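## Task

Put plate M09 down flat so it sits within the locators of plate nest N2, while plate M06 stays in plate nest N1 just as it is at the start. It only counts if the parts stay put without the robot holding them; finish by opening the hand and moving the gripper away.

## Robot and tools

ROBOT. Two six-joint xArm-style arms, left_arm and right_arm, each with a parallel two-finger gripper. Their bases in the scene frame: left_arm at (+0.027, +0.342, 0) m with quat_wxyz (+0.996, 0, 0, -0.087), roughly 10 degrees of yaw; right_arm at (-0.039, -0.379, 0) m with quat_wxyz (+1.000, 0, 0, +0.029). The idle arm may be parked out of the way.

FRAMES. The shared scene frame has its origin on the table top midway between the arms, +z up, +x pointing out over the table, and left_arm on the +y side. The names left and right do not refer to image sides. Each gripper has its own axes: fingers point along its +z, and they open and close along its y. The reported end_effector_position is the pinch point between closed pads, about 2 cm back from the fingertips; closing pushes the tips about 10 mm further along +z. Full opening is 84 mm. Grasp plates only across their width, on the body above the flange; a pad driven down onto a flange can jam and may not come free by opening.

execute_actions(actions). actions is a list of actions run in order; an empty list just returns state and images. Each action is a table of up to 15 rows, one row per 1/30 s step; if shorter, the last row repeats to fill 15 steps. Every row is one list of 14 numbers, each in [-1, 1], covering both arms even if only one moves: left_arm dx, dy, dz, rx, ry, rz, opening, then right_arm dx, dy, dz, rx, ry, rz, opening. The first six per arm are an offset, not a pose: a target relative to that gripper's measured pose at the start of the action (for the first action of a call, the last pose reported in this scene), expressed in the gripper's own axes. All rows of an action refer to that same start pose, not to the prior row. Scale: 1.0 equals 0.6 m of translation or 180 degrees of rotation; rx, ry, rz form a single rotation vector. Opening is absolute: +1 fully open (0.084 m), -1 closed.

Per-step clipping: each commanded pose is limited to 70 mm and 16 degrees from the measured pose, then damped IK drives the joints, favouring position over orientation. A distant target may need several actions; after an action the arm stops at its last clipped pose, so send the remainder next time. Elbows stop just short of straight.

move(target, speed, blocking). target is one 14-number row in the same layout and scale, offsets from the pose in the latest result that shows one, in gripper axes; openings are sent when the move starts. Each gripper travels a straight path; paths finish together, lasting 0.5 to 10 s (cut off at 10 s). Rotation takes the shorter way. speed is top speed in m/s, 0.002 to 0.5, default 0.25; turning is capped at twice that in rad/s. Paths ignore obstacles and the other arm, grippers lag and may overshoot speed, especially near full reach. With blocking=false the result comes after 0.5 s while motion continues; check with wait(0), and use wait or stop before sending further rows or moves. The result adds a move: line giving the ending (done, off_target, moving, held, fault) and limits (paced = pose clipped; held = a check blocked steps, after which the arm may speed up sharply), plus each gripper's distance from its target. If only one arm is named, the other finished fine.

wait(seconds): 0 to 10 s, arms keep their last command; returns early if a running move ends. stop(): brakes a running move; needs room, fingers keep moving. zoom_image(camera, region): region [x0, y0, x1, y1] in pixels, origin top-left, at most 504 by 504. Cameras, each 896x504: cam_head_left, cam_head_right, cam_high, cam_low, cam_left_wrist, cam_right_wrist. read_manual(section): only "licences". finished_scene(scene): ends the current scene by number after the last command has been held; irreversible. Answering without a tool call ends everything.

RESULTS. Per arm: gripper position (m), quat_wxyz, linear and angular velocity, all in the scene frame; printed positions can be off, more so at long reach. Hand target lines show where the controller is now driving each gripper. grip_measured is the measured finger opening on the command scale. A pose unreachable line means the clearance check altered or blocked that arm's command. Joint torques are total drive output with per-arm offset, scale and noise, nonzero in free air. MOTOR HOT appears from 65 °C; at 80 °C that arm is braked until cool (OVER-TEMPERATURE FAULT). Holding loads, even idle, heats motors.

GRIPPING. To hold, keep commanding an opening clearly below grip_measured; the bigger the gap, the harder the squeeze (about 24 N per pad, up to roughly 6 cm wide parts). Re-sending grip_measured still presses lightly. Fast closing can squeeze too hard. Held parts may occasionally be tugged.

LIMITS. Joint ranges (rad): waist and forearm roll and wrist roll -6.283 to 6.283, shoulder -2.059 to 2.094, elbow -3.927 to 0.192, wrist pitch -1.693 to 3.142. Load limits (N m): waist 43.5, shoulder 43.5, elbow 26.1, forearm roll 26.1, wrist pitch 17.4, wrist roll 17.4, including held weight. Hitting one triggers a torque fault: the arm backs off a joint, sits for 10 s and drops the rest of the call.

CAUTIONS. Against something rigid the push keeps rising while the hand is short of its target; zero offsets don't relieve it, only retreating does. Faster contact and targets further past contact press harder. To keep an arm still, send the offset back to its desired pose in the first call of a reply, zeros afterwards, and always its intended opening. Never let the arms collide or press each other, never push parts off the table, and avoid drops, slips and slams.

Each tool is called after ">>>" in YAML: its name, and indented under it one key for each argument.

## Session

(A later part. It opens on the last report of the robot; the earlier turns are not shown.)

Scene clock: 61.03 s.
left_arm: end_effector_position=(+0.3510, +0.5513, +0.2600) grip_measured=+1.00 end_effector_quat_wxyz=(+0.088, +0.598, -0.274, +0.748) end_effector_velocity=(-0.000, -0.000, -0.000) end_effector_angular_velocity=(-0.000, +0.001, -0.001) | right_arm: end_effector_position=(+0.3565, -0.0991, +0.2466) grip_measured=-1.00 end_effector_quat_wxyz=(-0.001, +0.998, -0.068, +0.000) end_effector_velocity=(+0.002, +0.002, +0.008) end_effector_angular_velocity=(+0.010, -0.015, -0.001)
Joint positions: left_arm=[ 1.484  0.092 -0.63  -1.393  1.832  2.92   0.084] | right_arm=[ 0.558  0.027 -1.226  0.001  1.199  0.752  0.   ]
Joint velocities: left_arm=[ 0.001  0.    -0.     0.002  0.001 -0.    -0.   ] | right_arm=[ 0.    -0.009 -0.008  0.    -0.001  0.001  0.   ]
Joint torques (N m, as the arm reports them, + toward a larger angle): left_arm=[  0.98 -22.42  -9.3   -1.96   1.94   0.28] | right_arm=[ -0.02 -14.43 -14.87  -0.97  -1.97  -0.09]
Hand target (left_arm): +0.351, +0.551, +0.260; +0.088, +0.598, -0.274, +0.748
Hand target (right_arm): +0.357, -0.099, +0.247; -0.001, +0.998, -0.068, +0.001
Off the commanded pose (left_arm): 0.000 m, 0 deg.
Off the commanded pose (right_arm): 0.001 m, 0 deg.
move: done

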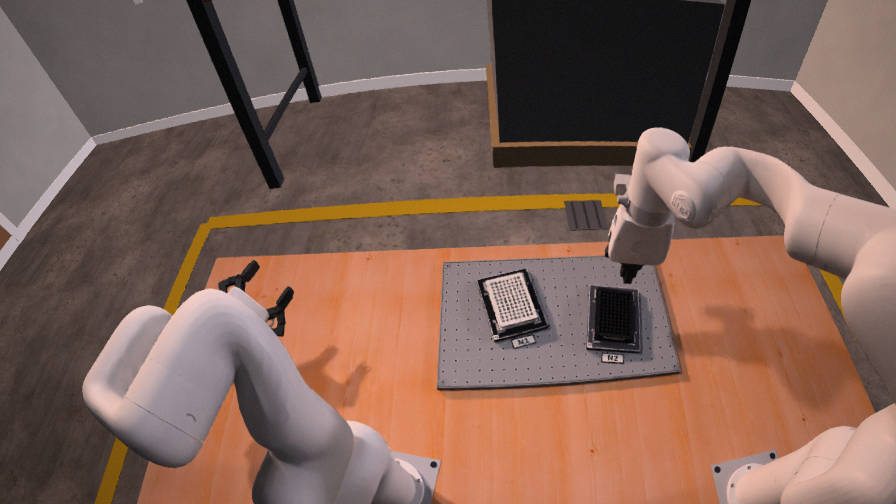

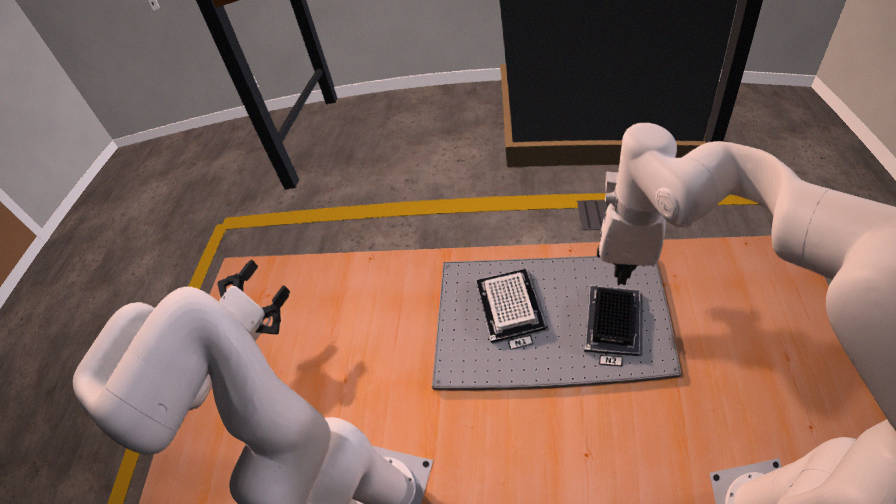

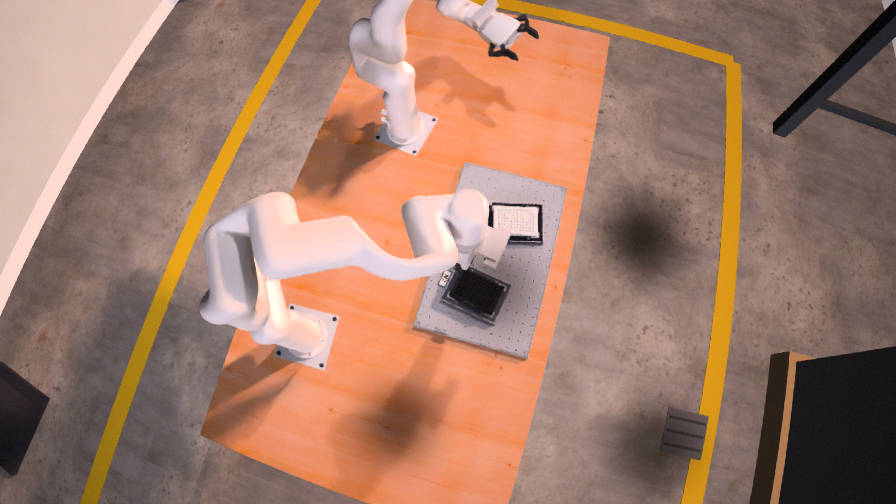

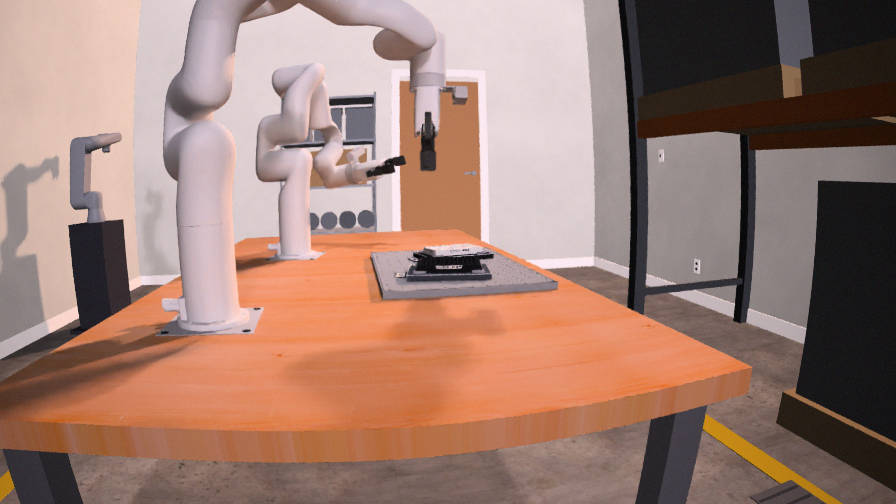

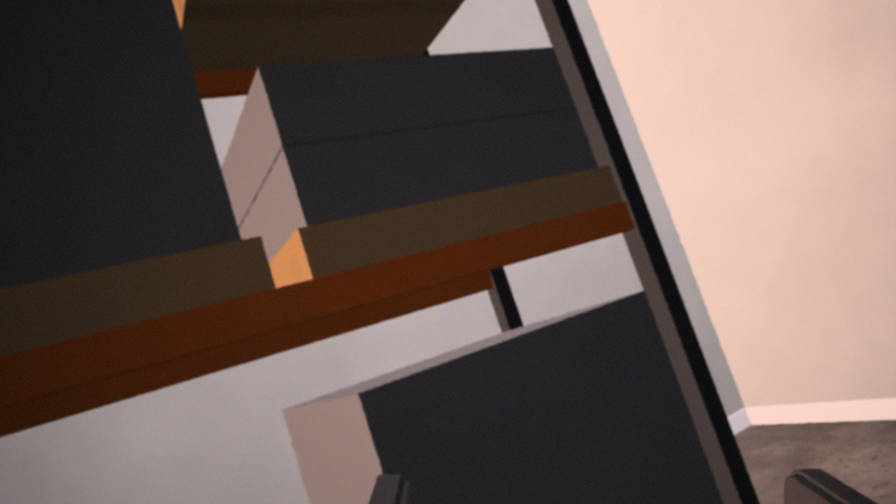

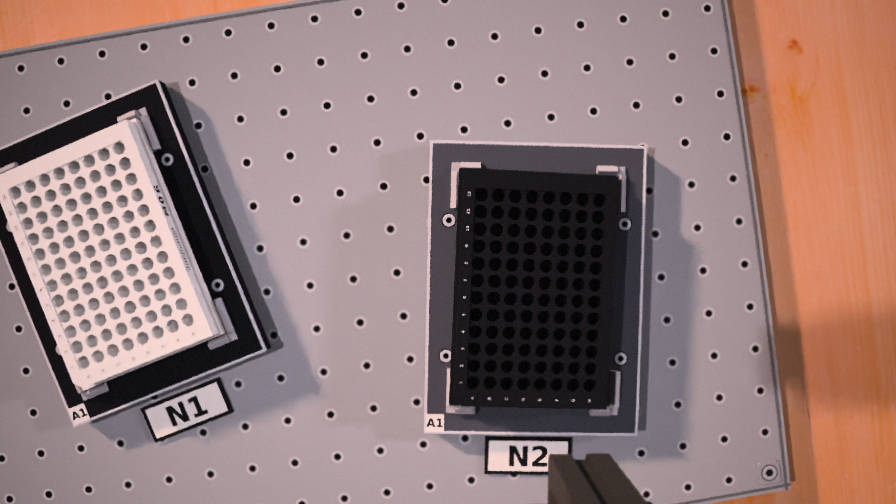

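>>> move:
  target: [0,0,0,0,0,0,1,0.03,-0.095,0.28,0,0,0,-1]

>>> move:
  target: [0,0,0,0,0,0,1,0,0,0.048,0,0,0,-1]
  speed: 0.04

>>> move:
  target: [0,0,0,0,0,0,1,0,0.025,0,0,0,0,-1]
  speed: 0.01

>>> zoom_image:
  camera: "cam_head_left"
  region: [570,270,670,370]

Scene clock: 76.73 s.
left_arm: end_effector_position=(+0.3510, +0.5513, +0.2600) grip_measured=+1.00 end_effector_quat_wxyz=(+0.088, +0.598, -0.274, +0.748) end_effector_velocity=(-0.000, -0.000, -0.001) end_effector_angular_velocity=(+0.000, +0.002, +0.000) | right_arm: end_effector_position=(+0.3820, -0.0443, +0.0794) grip_measured=-1.00 end_effector_quat_wxyz=(-0.001, +0.998, -0.068, +0.001) end_effector_velocity=(-0.005, -0.003, -0.008) end_effector_angular_velocity=(-0.012, +0.015, +0.000)
Joint positions: left_arm=[ 1.484  0.092 -0.63  -1.393  1.832  2.92   0.084] | right_arm=[ 0.614  0.395 -1.21   0.002  0.812  0.807  0.   ]
Joint velocities: left_arm=[ 0.001  0.     0.001  0.001 -0.001  0.     0.   ] | right_arm=[ 0.     0.01   0.008  0.     0.002 -0.     0.   ]
Joint torques (N m, as the arm reports them, + toward a larger angle): left_arm=[  0.75 -22.9   -9.29  -1.81   2.14   0.18] | right_arm=[ -0.17 -17.83 -13.69  -0.92  -2.03   0.09]
Hand target (left_arm): +0.351, +0.551, +0.260; +0.088, +0.598, -0.274, +0.748
Hand target (right_arm): +0.382, -0.045, +0.079; -0.001, +0.998, -0.068, +0.000
Off the commanded pose (left_arm): 0.000 m, 0 deg.
Off the commanded pose (right_arm): 0.001 m, 0 deg.
move: done

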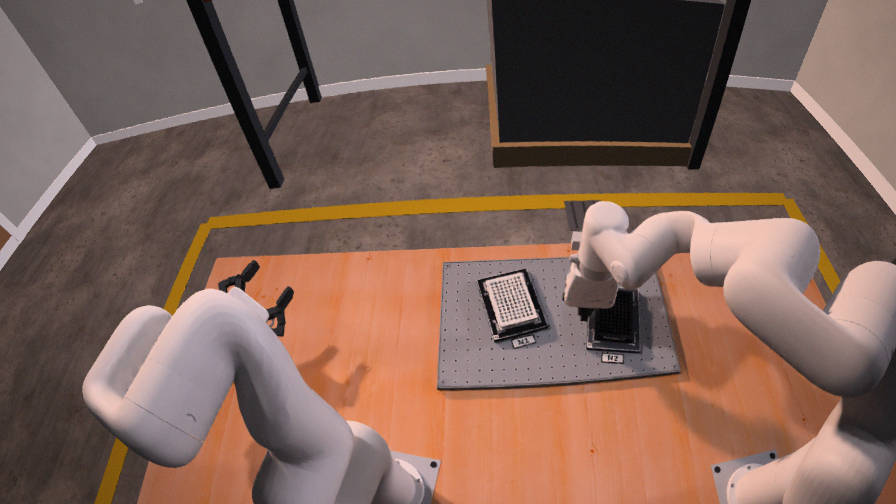

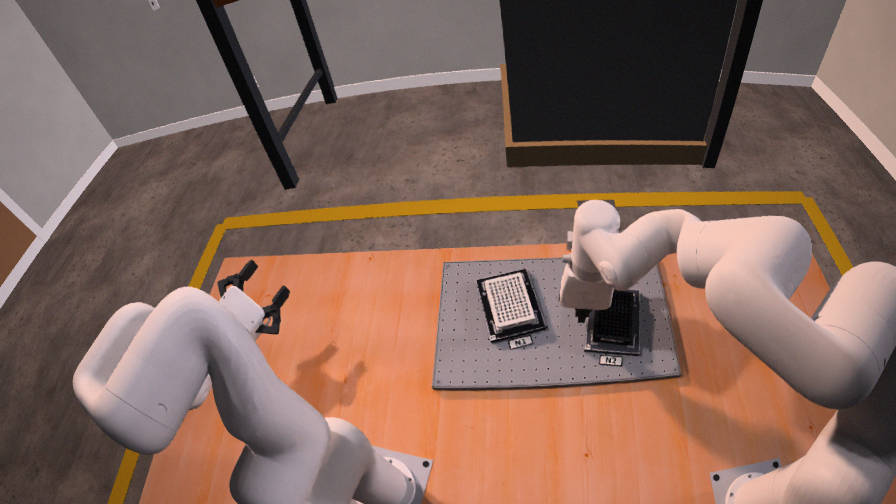

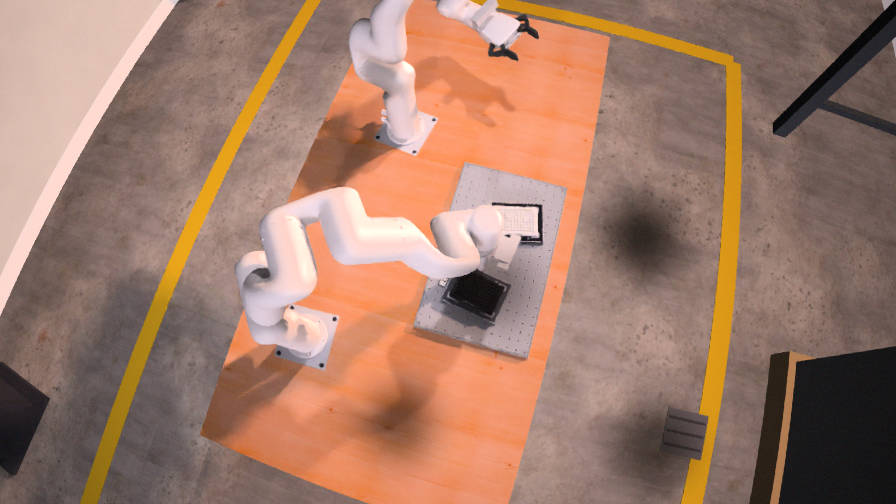

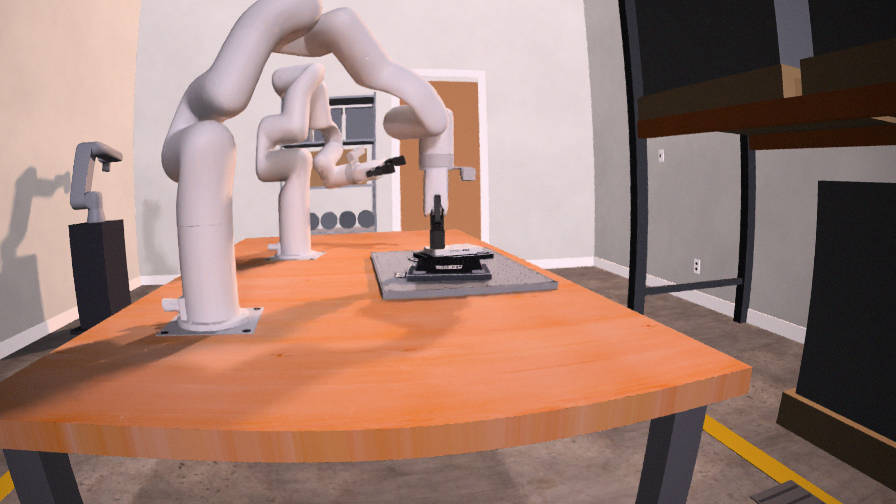

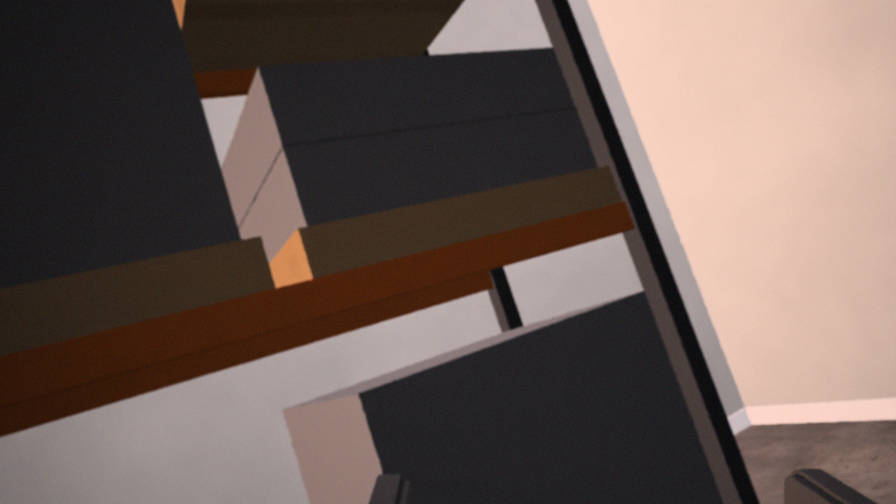

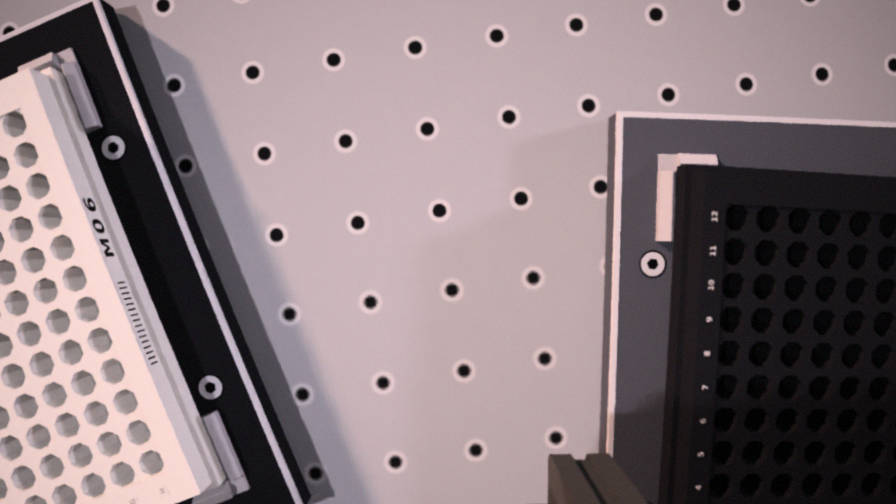

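Scene clock: 77.77 s.
left_arm: end_effector_position=(+0.3510, +0.5513, +0.2600) grip_measured=+1.00 end_effector_quat_wxyz=(+0.088, +0.598, -0.274, +0.748) end_effector_velocity=(+0.000, -0.000, +0.000) end_effector_angular_velocity=(-0.000, -0.002, -0.001) | right_arm: end_effector_position=(+0.3821, -0.0441, +0.0508) grip_measured=-1.00 end_effector_quat_wxyz=(-0.002, +0.998, -0.068, +0.001) end_effector_velocity=(+0.002, +0.002, +0.003) end_effector_angular_velocity=(+0.004, -0.005, +0.001)
Joint positions: left_arm=[ 1.484  0.092 -0.63  -1.393  1.832  2.92   0.084] | right_arm=[ 0.614  0.448 -1.196  0.002  0.745  0.806  0.   ]
Joint velocities: left_arm=[-0.001 -0.     0.001 -0.001  0.002  0.001  0.   ] | right_arm=[ 0.001 -0.003 -0.002  0.    -0.002 -0.001  0.   ]
Joint torques (N m, as the arm reports them, + toward a larger angle): left_arm=[  0.69 -22.9   -8.84  -1.92   2.44   0.17] | right_arm=[ -0.64 -17.58 -12.86  -0.63  -1.86   0.08]
Hand target (left_arm): +0.351, +0.551, +0.260; +0.088, +0.598, -0.274, +0.748
Hand target (right_arm): +0.382, -0.044, +0.051; -0.001, +0.998, -0.068, +0.001
Off the commanded pose (left_arm): 0.000 m, 0 deg.
Off the commanded pose (right_arm): 0.000 m, 0 deg.
move: done

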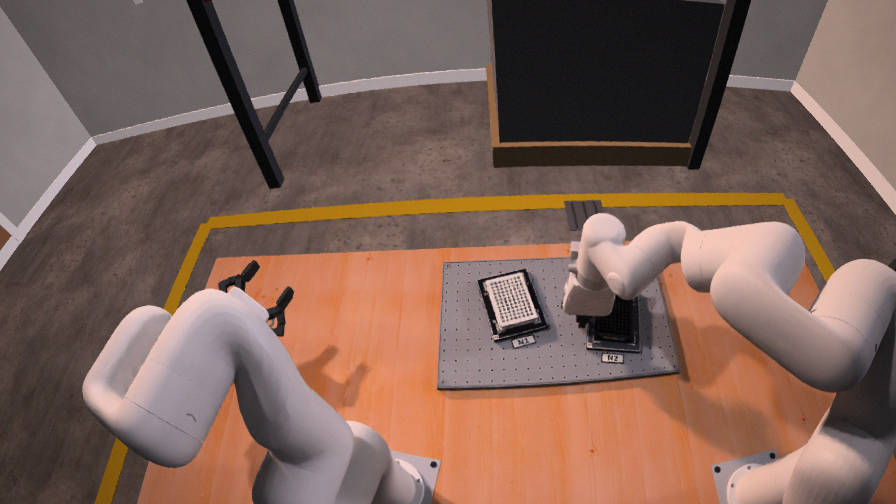

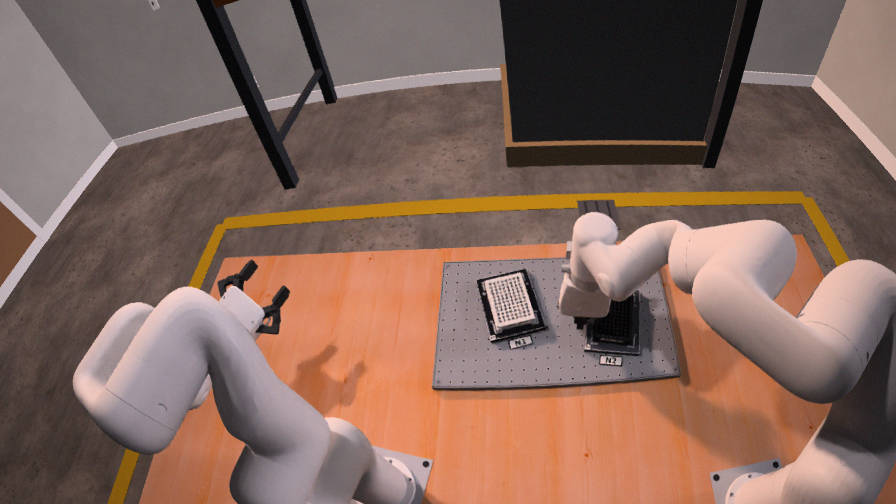

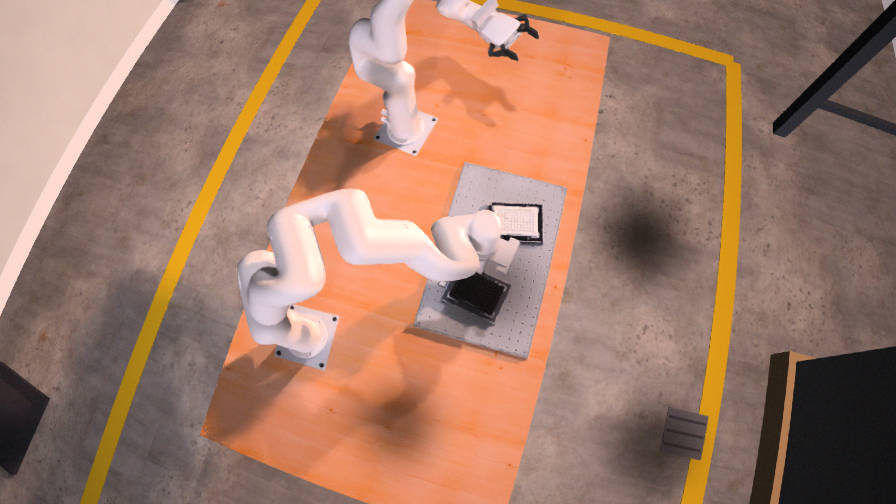

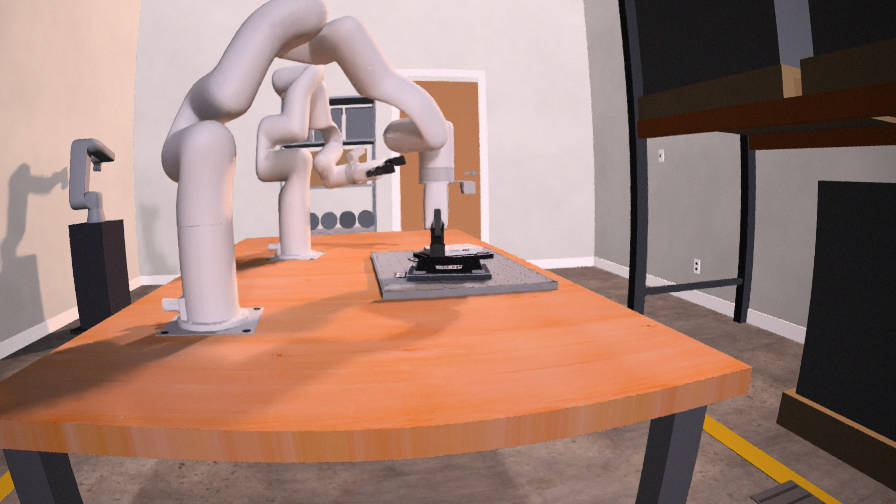

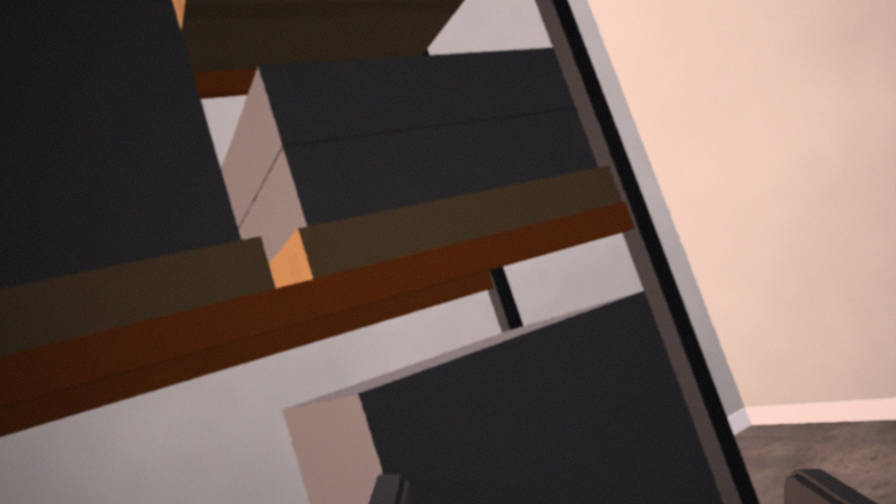

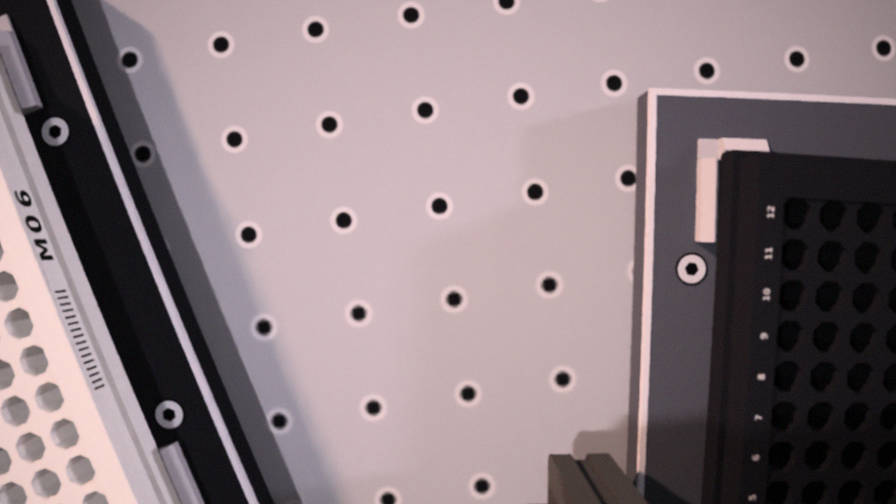

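Scene clock: 79.50 s.
left_arm: end_effector_position=(+0.3510, +0.5513, +0.2600) grip_measured=+1.00 end_effector_quat_wxyz=(+0.088, +0.598, -0.274, +0.748) end_effector_velocity=(+0.000, +0.000, -0.000) end_effector_angular_velocity=(+0.000, +0.000, +0.003) | right_arm: end_effector_position=(+0.3801, -0.0590, +0.0508) grip_measured=-1.00 end_effector_quat_wxyz=(-0.002, +0.998, -0.068, +0.001) end_effector_velocity=(-0.000, +0.000, +0.000) end_effector_angular_velocity=(+0.000, -0.000, -0.000)
Joint positions: left_arm=[ 1.484  0.092 -0.63  -1.393  1.832  2.92   0.084] | right_arm=[ 0.594  0.418 -1.148  0.002  0.727  0.787  0.   ]
Joint velocities: left_arm=[-0.    -0.     0.001 -0.002 -0.002  0.001  0.   ] | right_arm=[ 0.001 -0.001  0.001 -0.    -0.001  0.001  0.   ]
Joint torques (N m, as the arm reports them, + toward a larger angle): left_arm=[  0.48 -22.82  -9.17  -1.96   2.18   0.19] | right_arm=[  0.23 -17.93 -12.78  -0.78  -2.     0.2 ]
Hand target (left_arm): +0.351, +0.551, +0.260; +0.088, +0.598, -0.274, +0.748
Hand target (right_arm): +0.380, -0.059, +0.051; -0.002, +0.998, -0.068, +0.001
Off the commanded pose (left_arm): 0.000 m, 0 deg.
Off the commanded pose (right_arm): 0.000 m, 0 deg.
move: done

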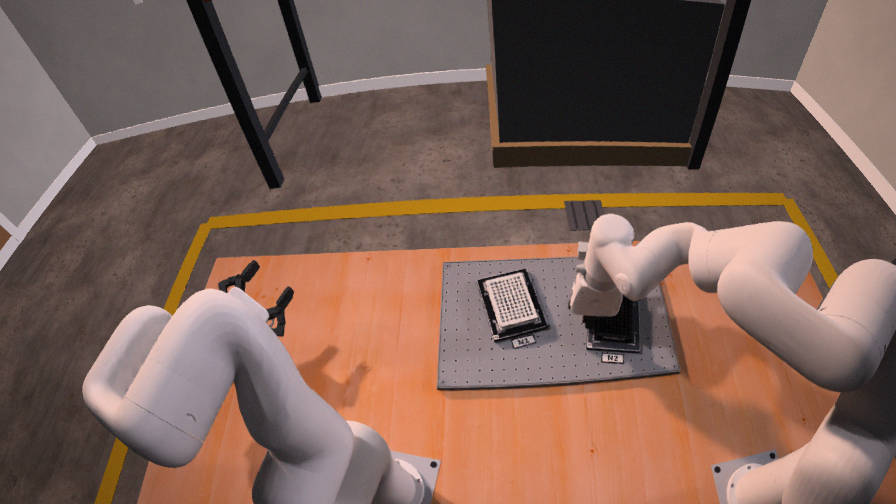

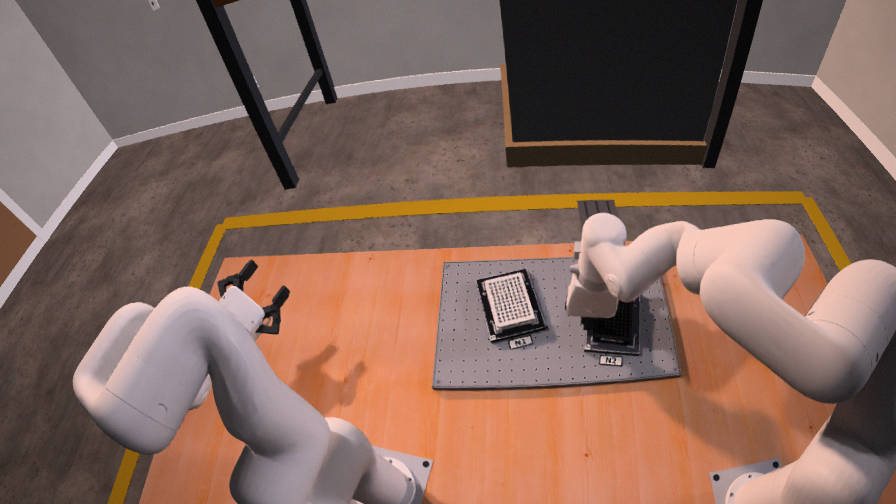

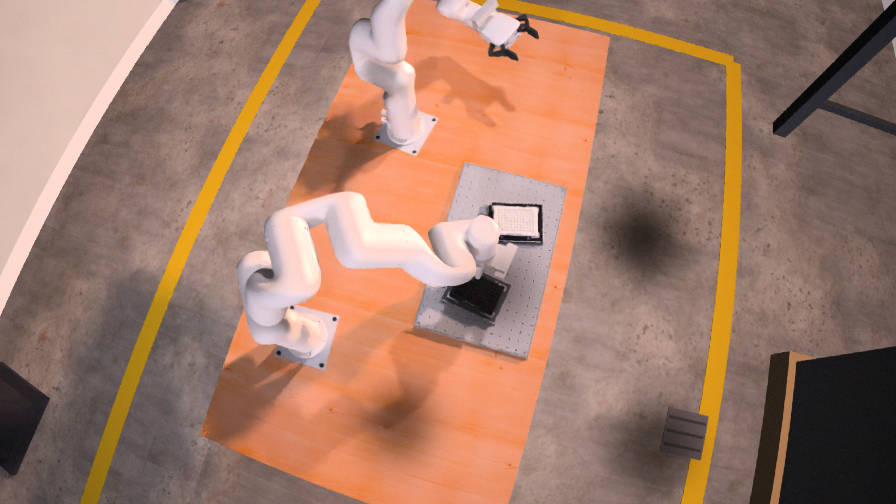

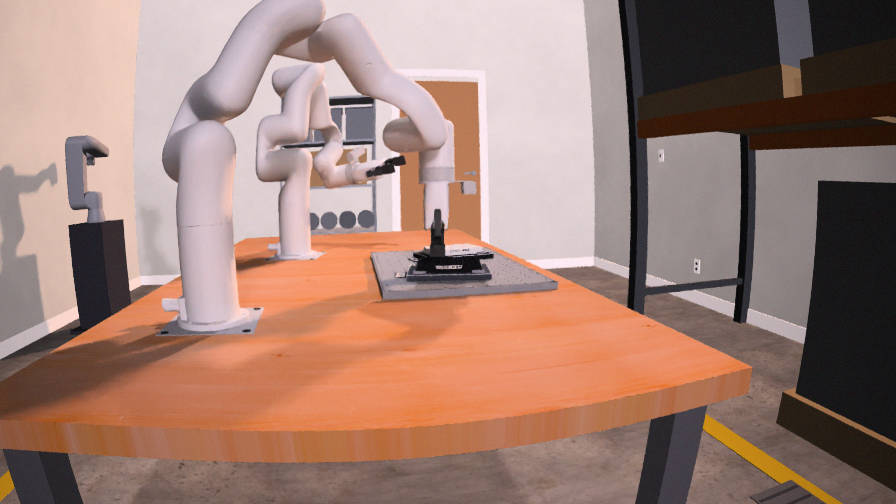

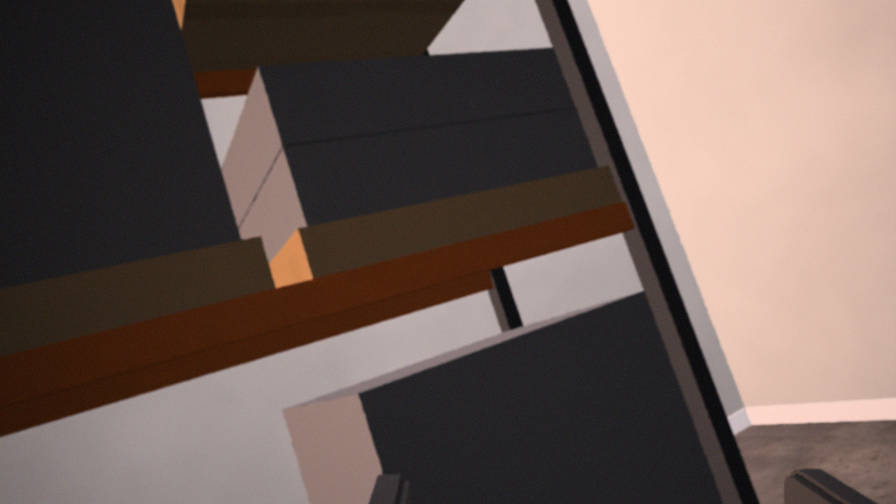

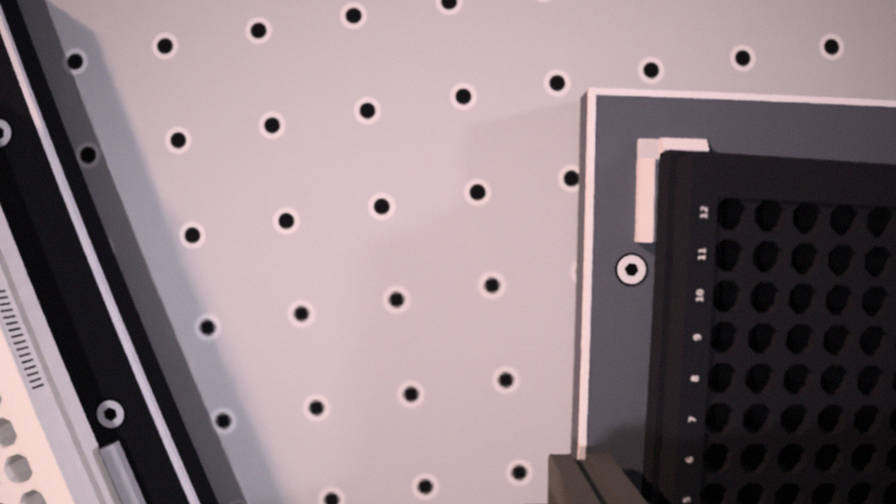

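Region (570, 270, 670, 370) of cam_head_left's 896x504 image, scaled by 5.040, with more detail than that image has.

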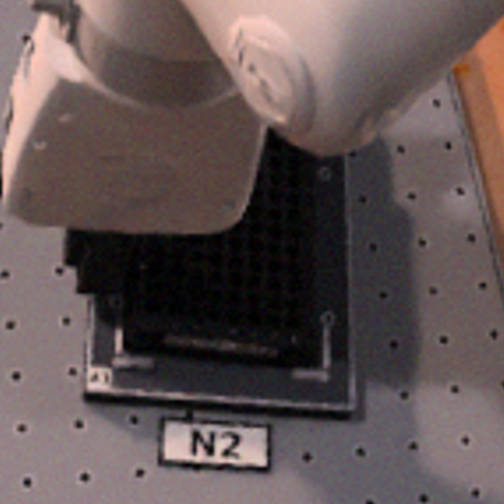

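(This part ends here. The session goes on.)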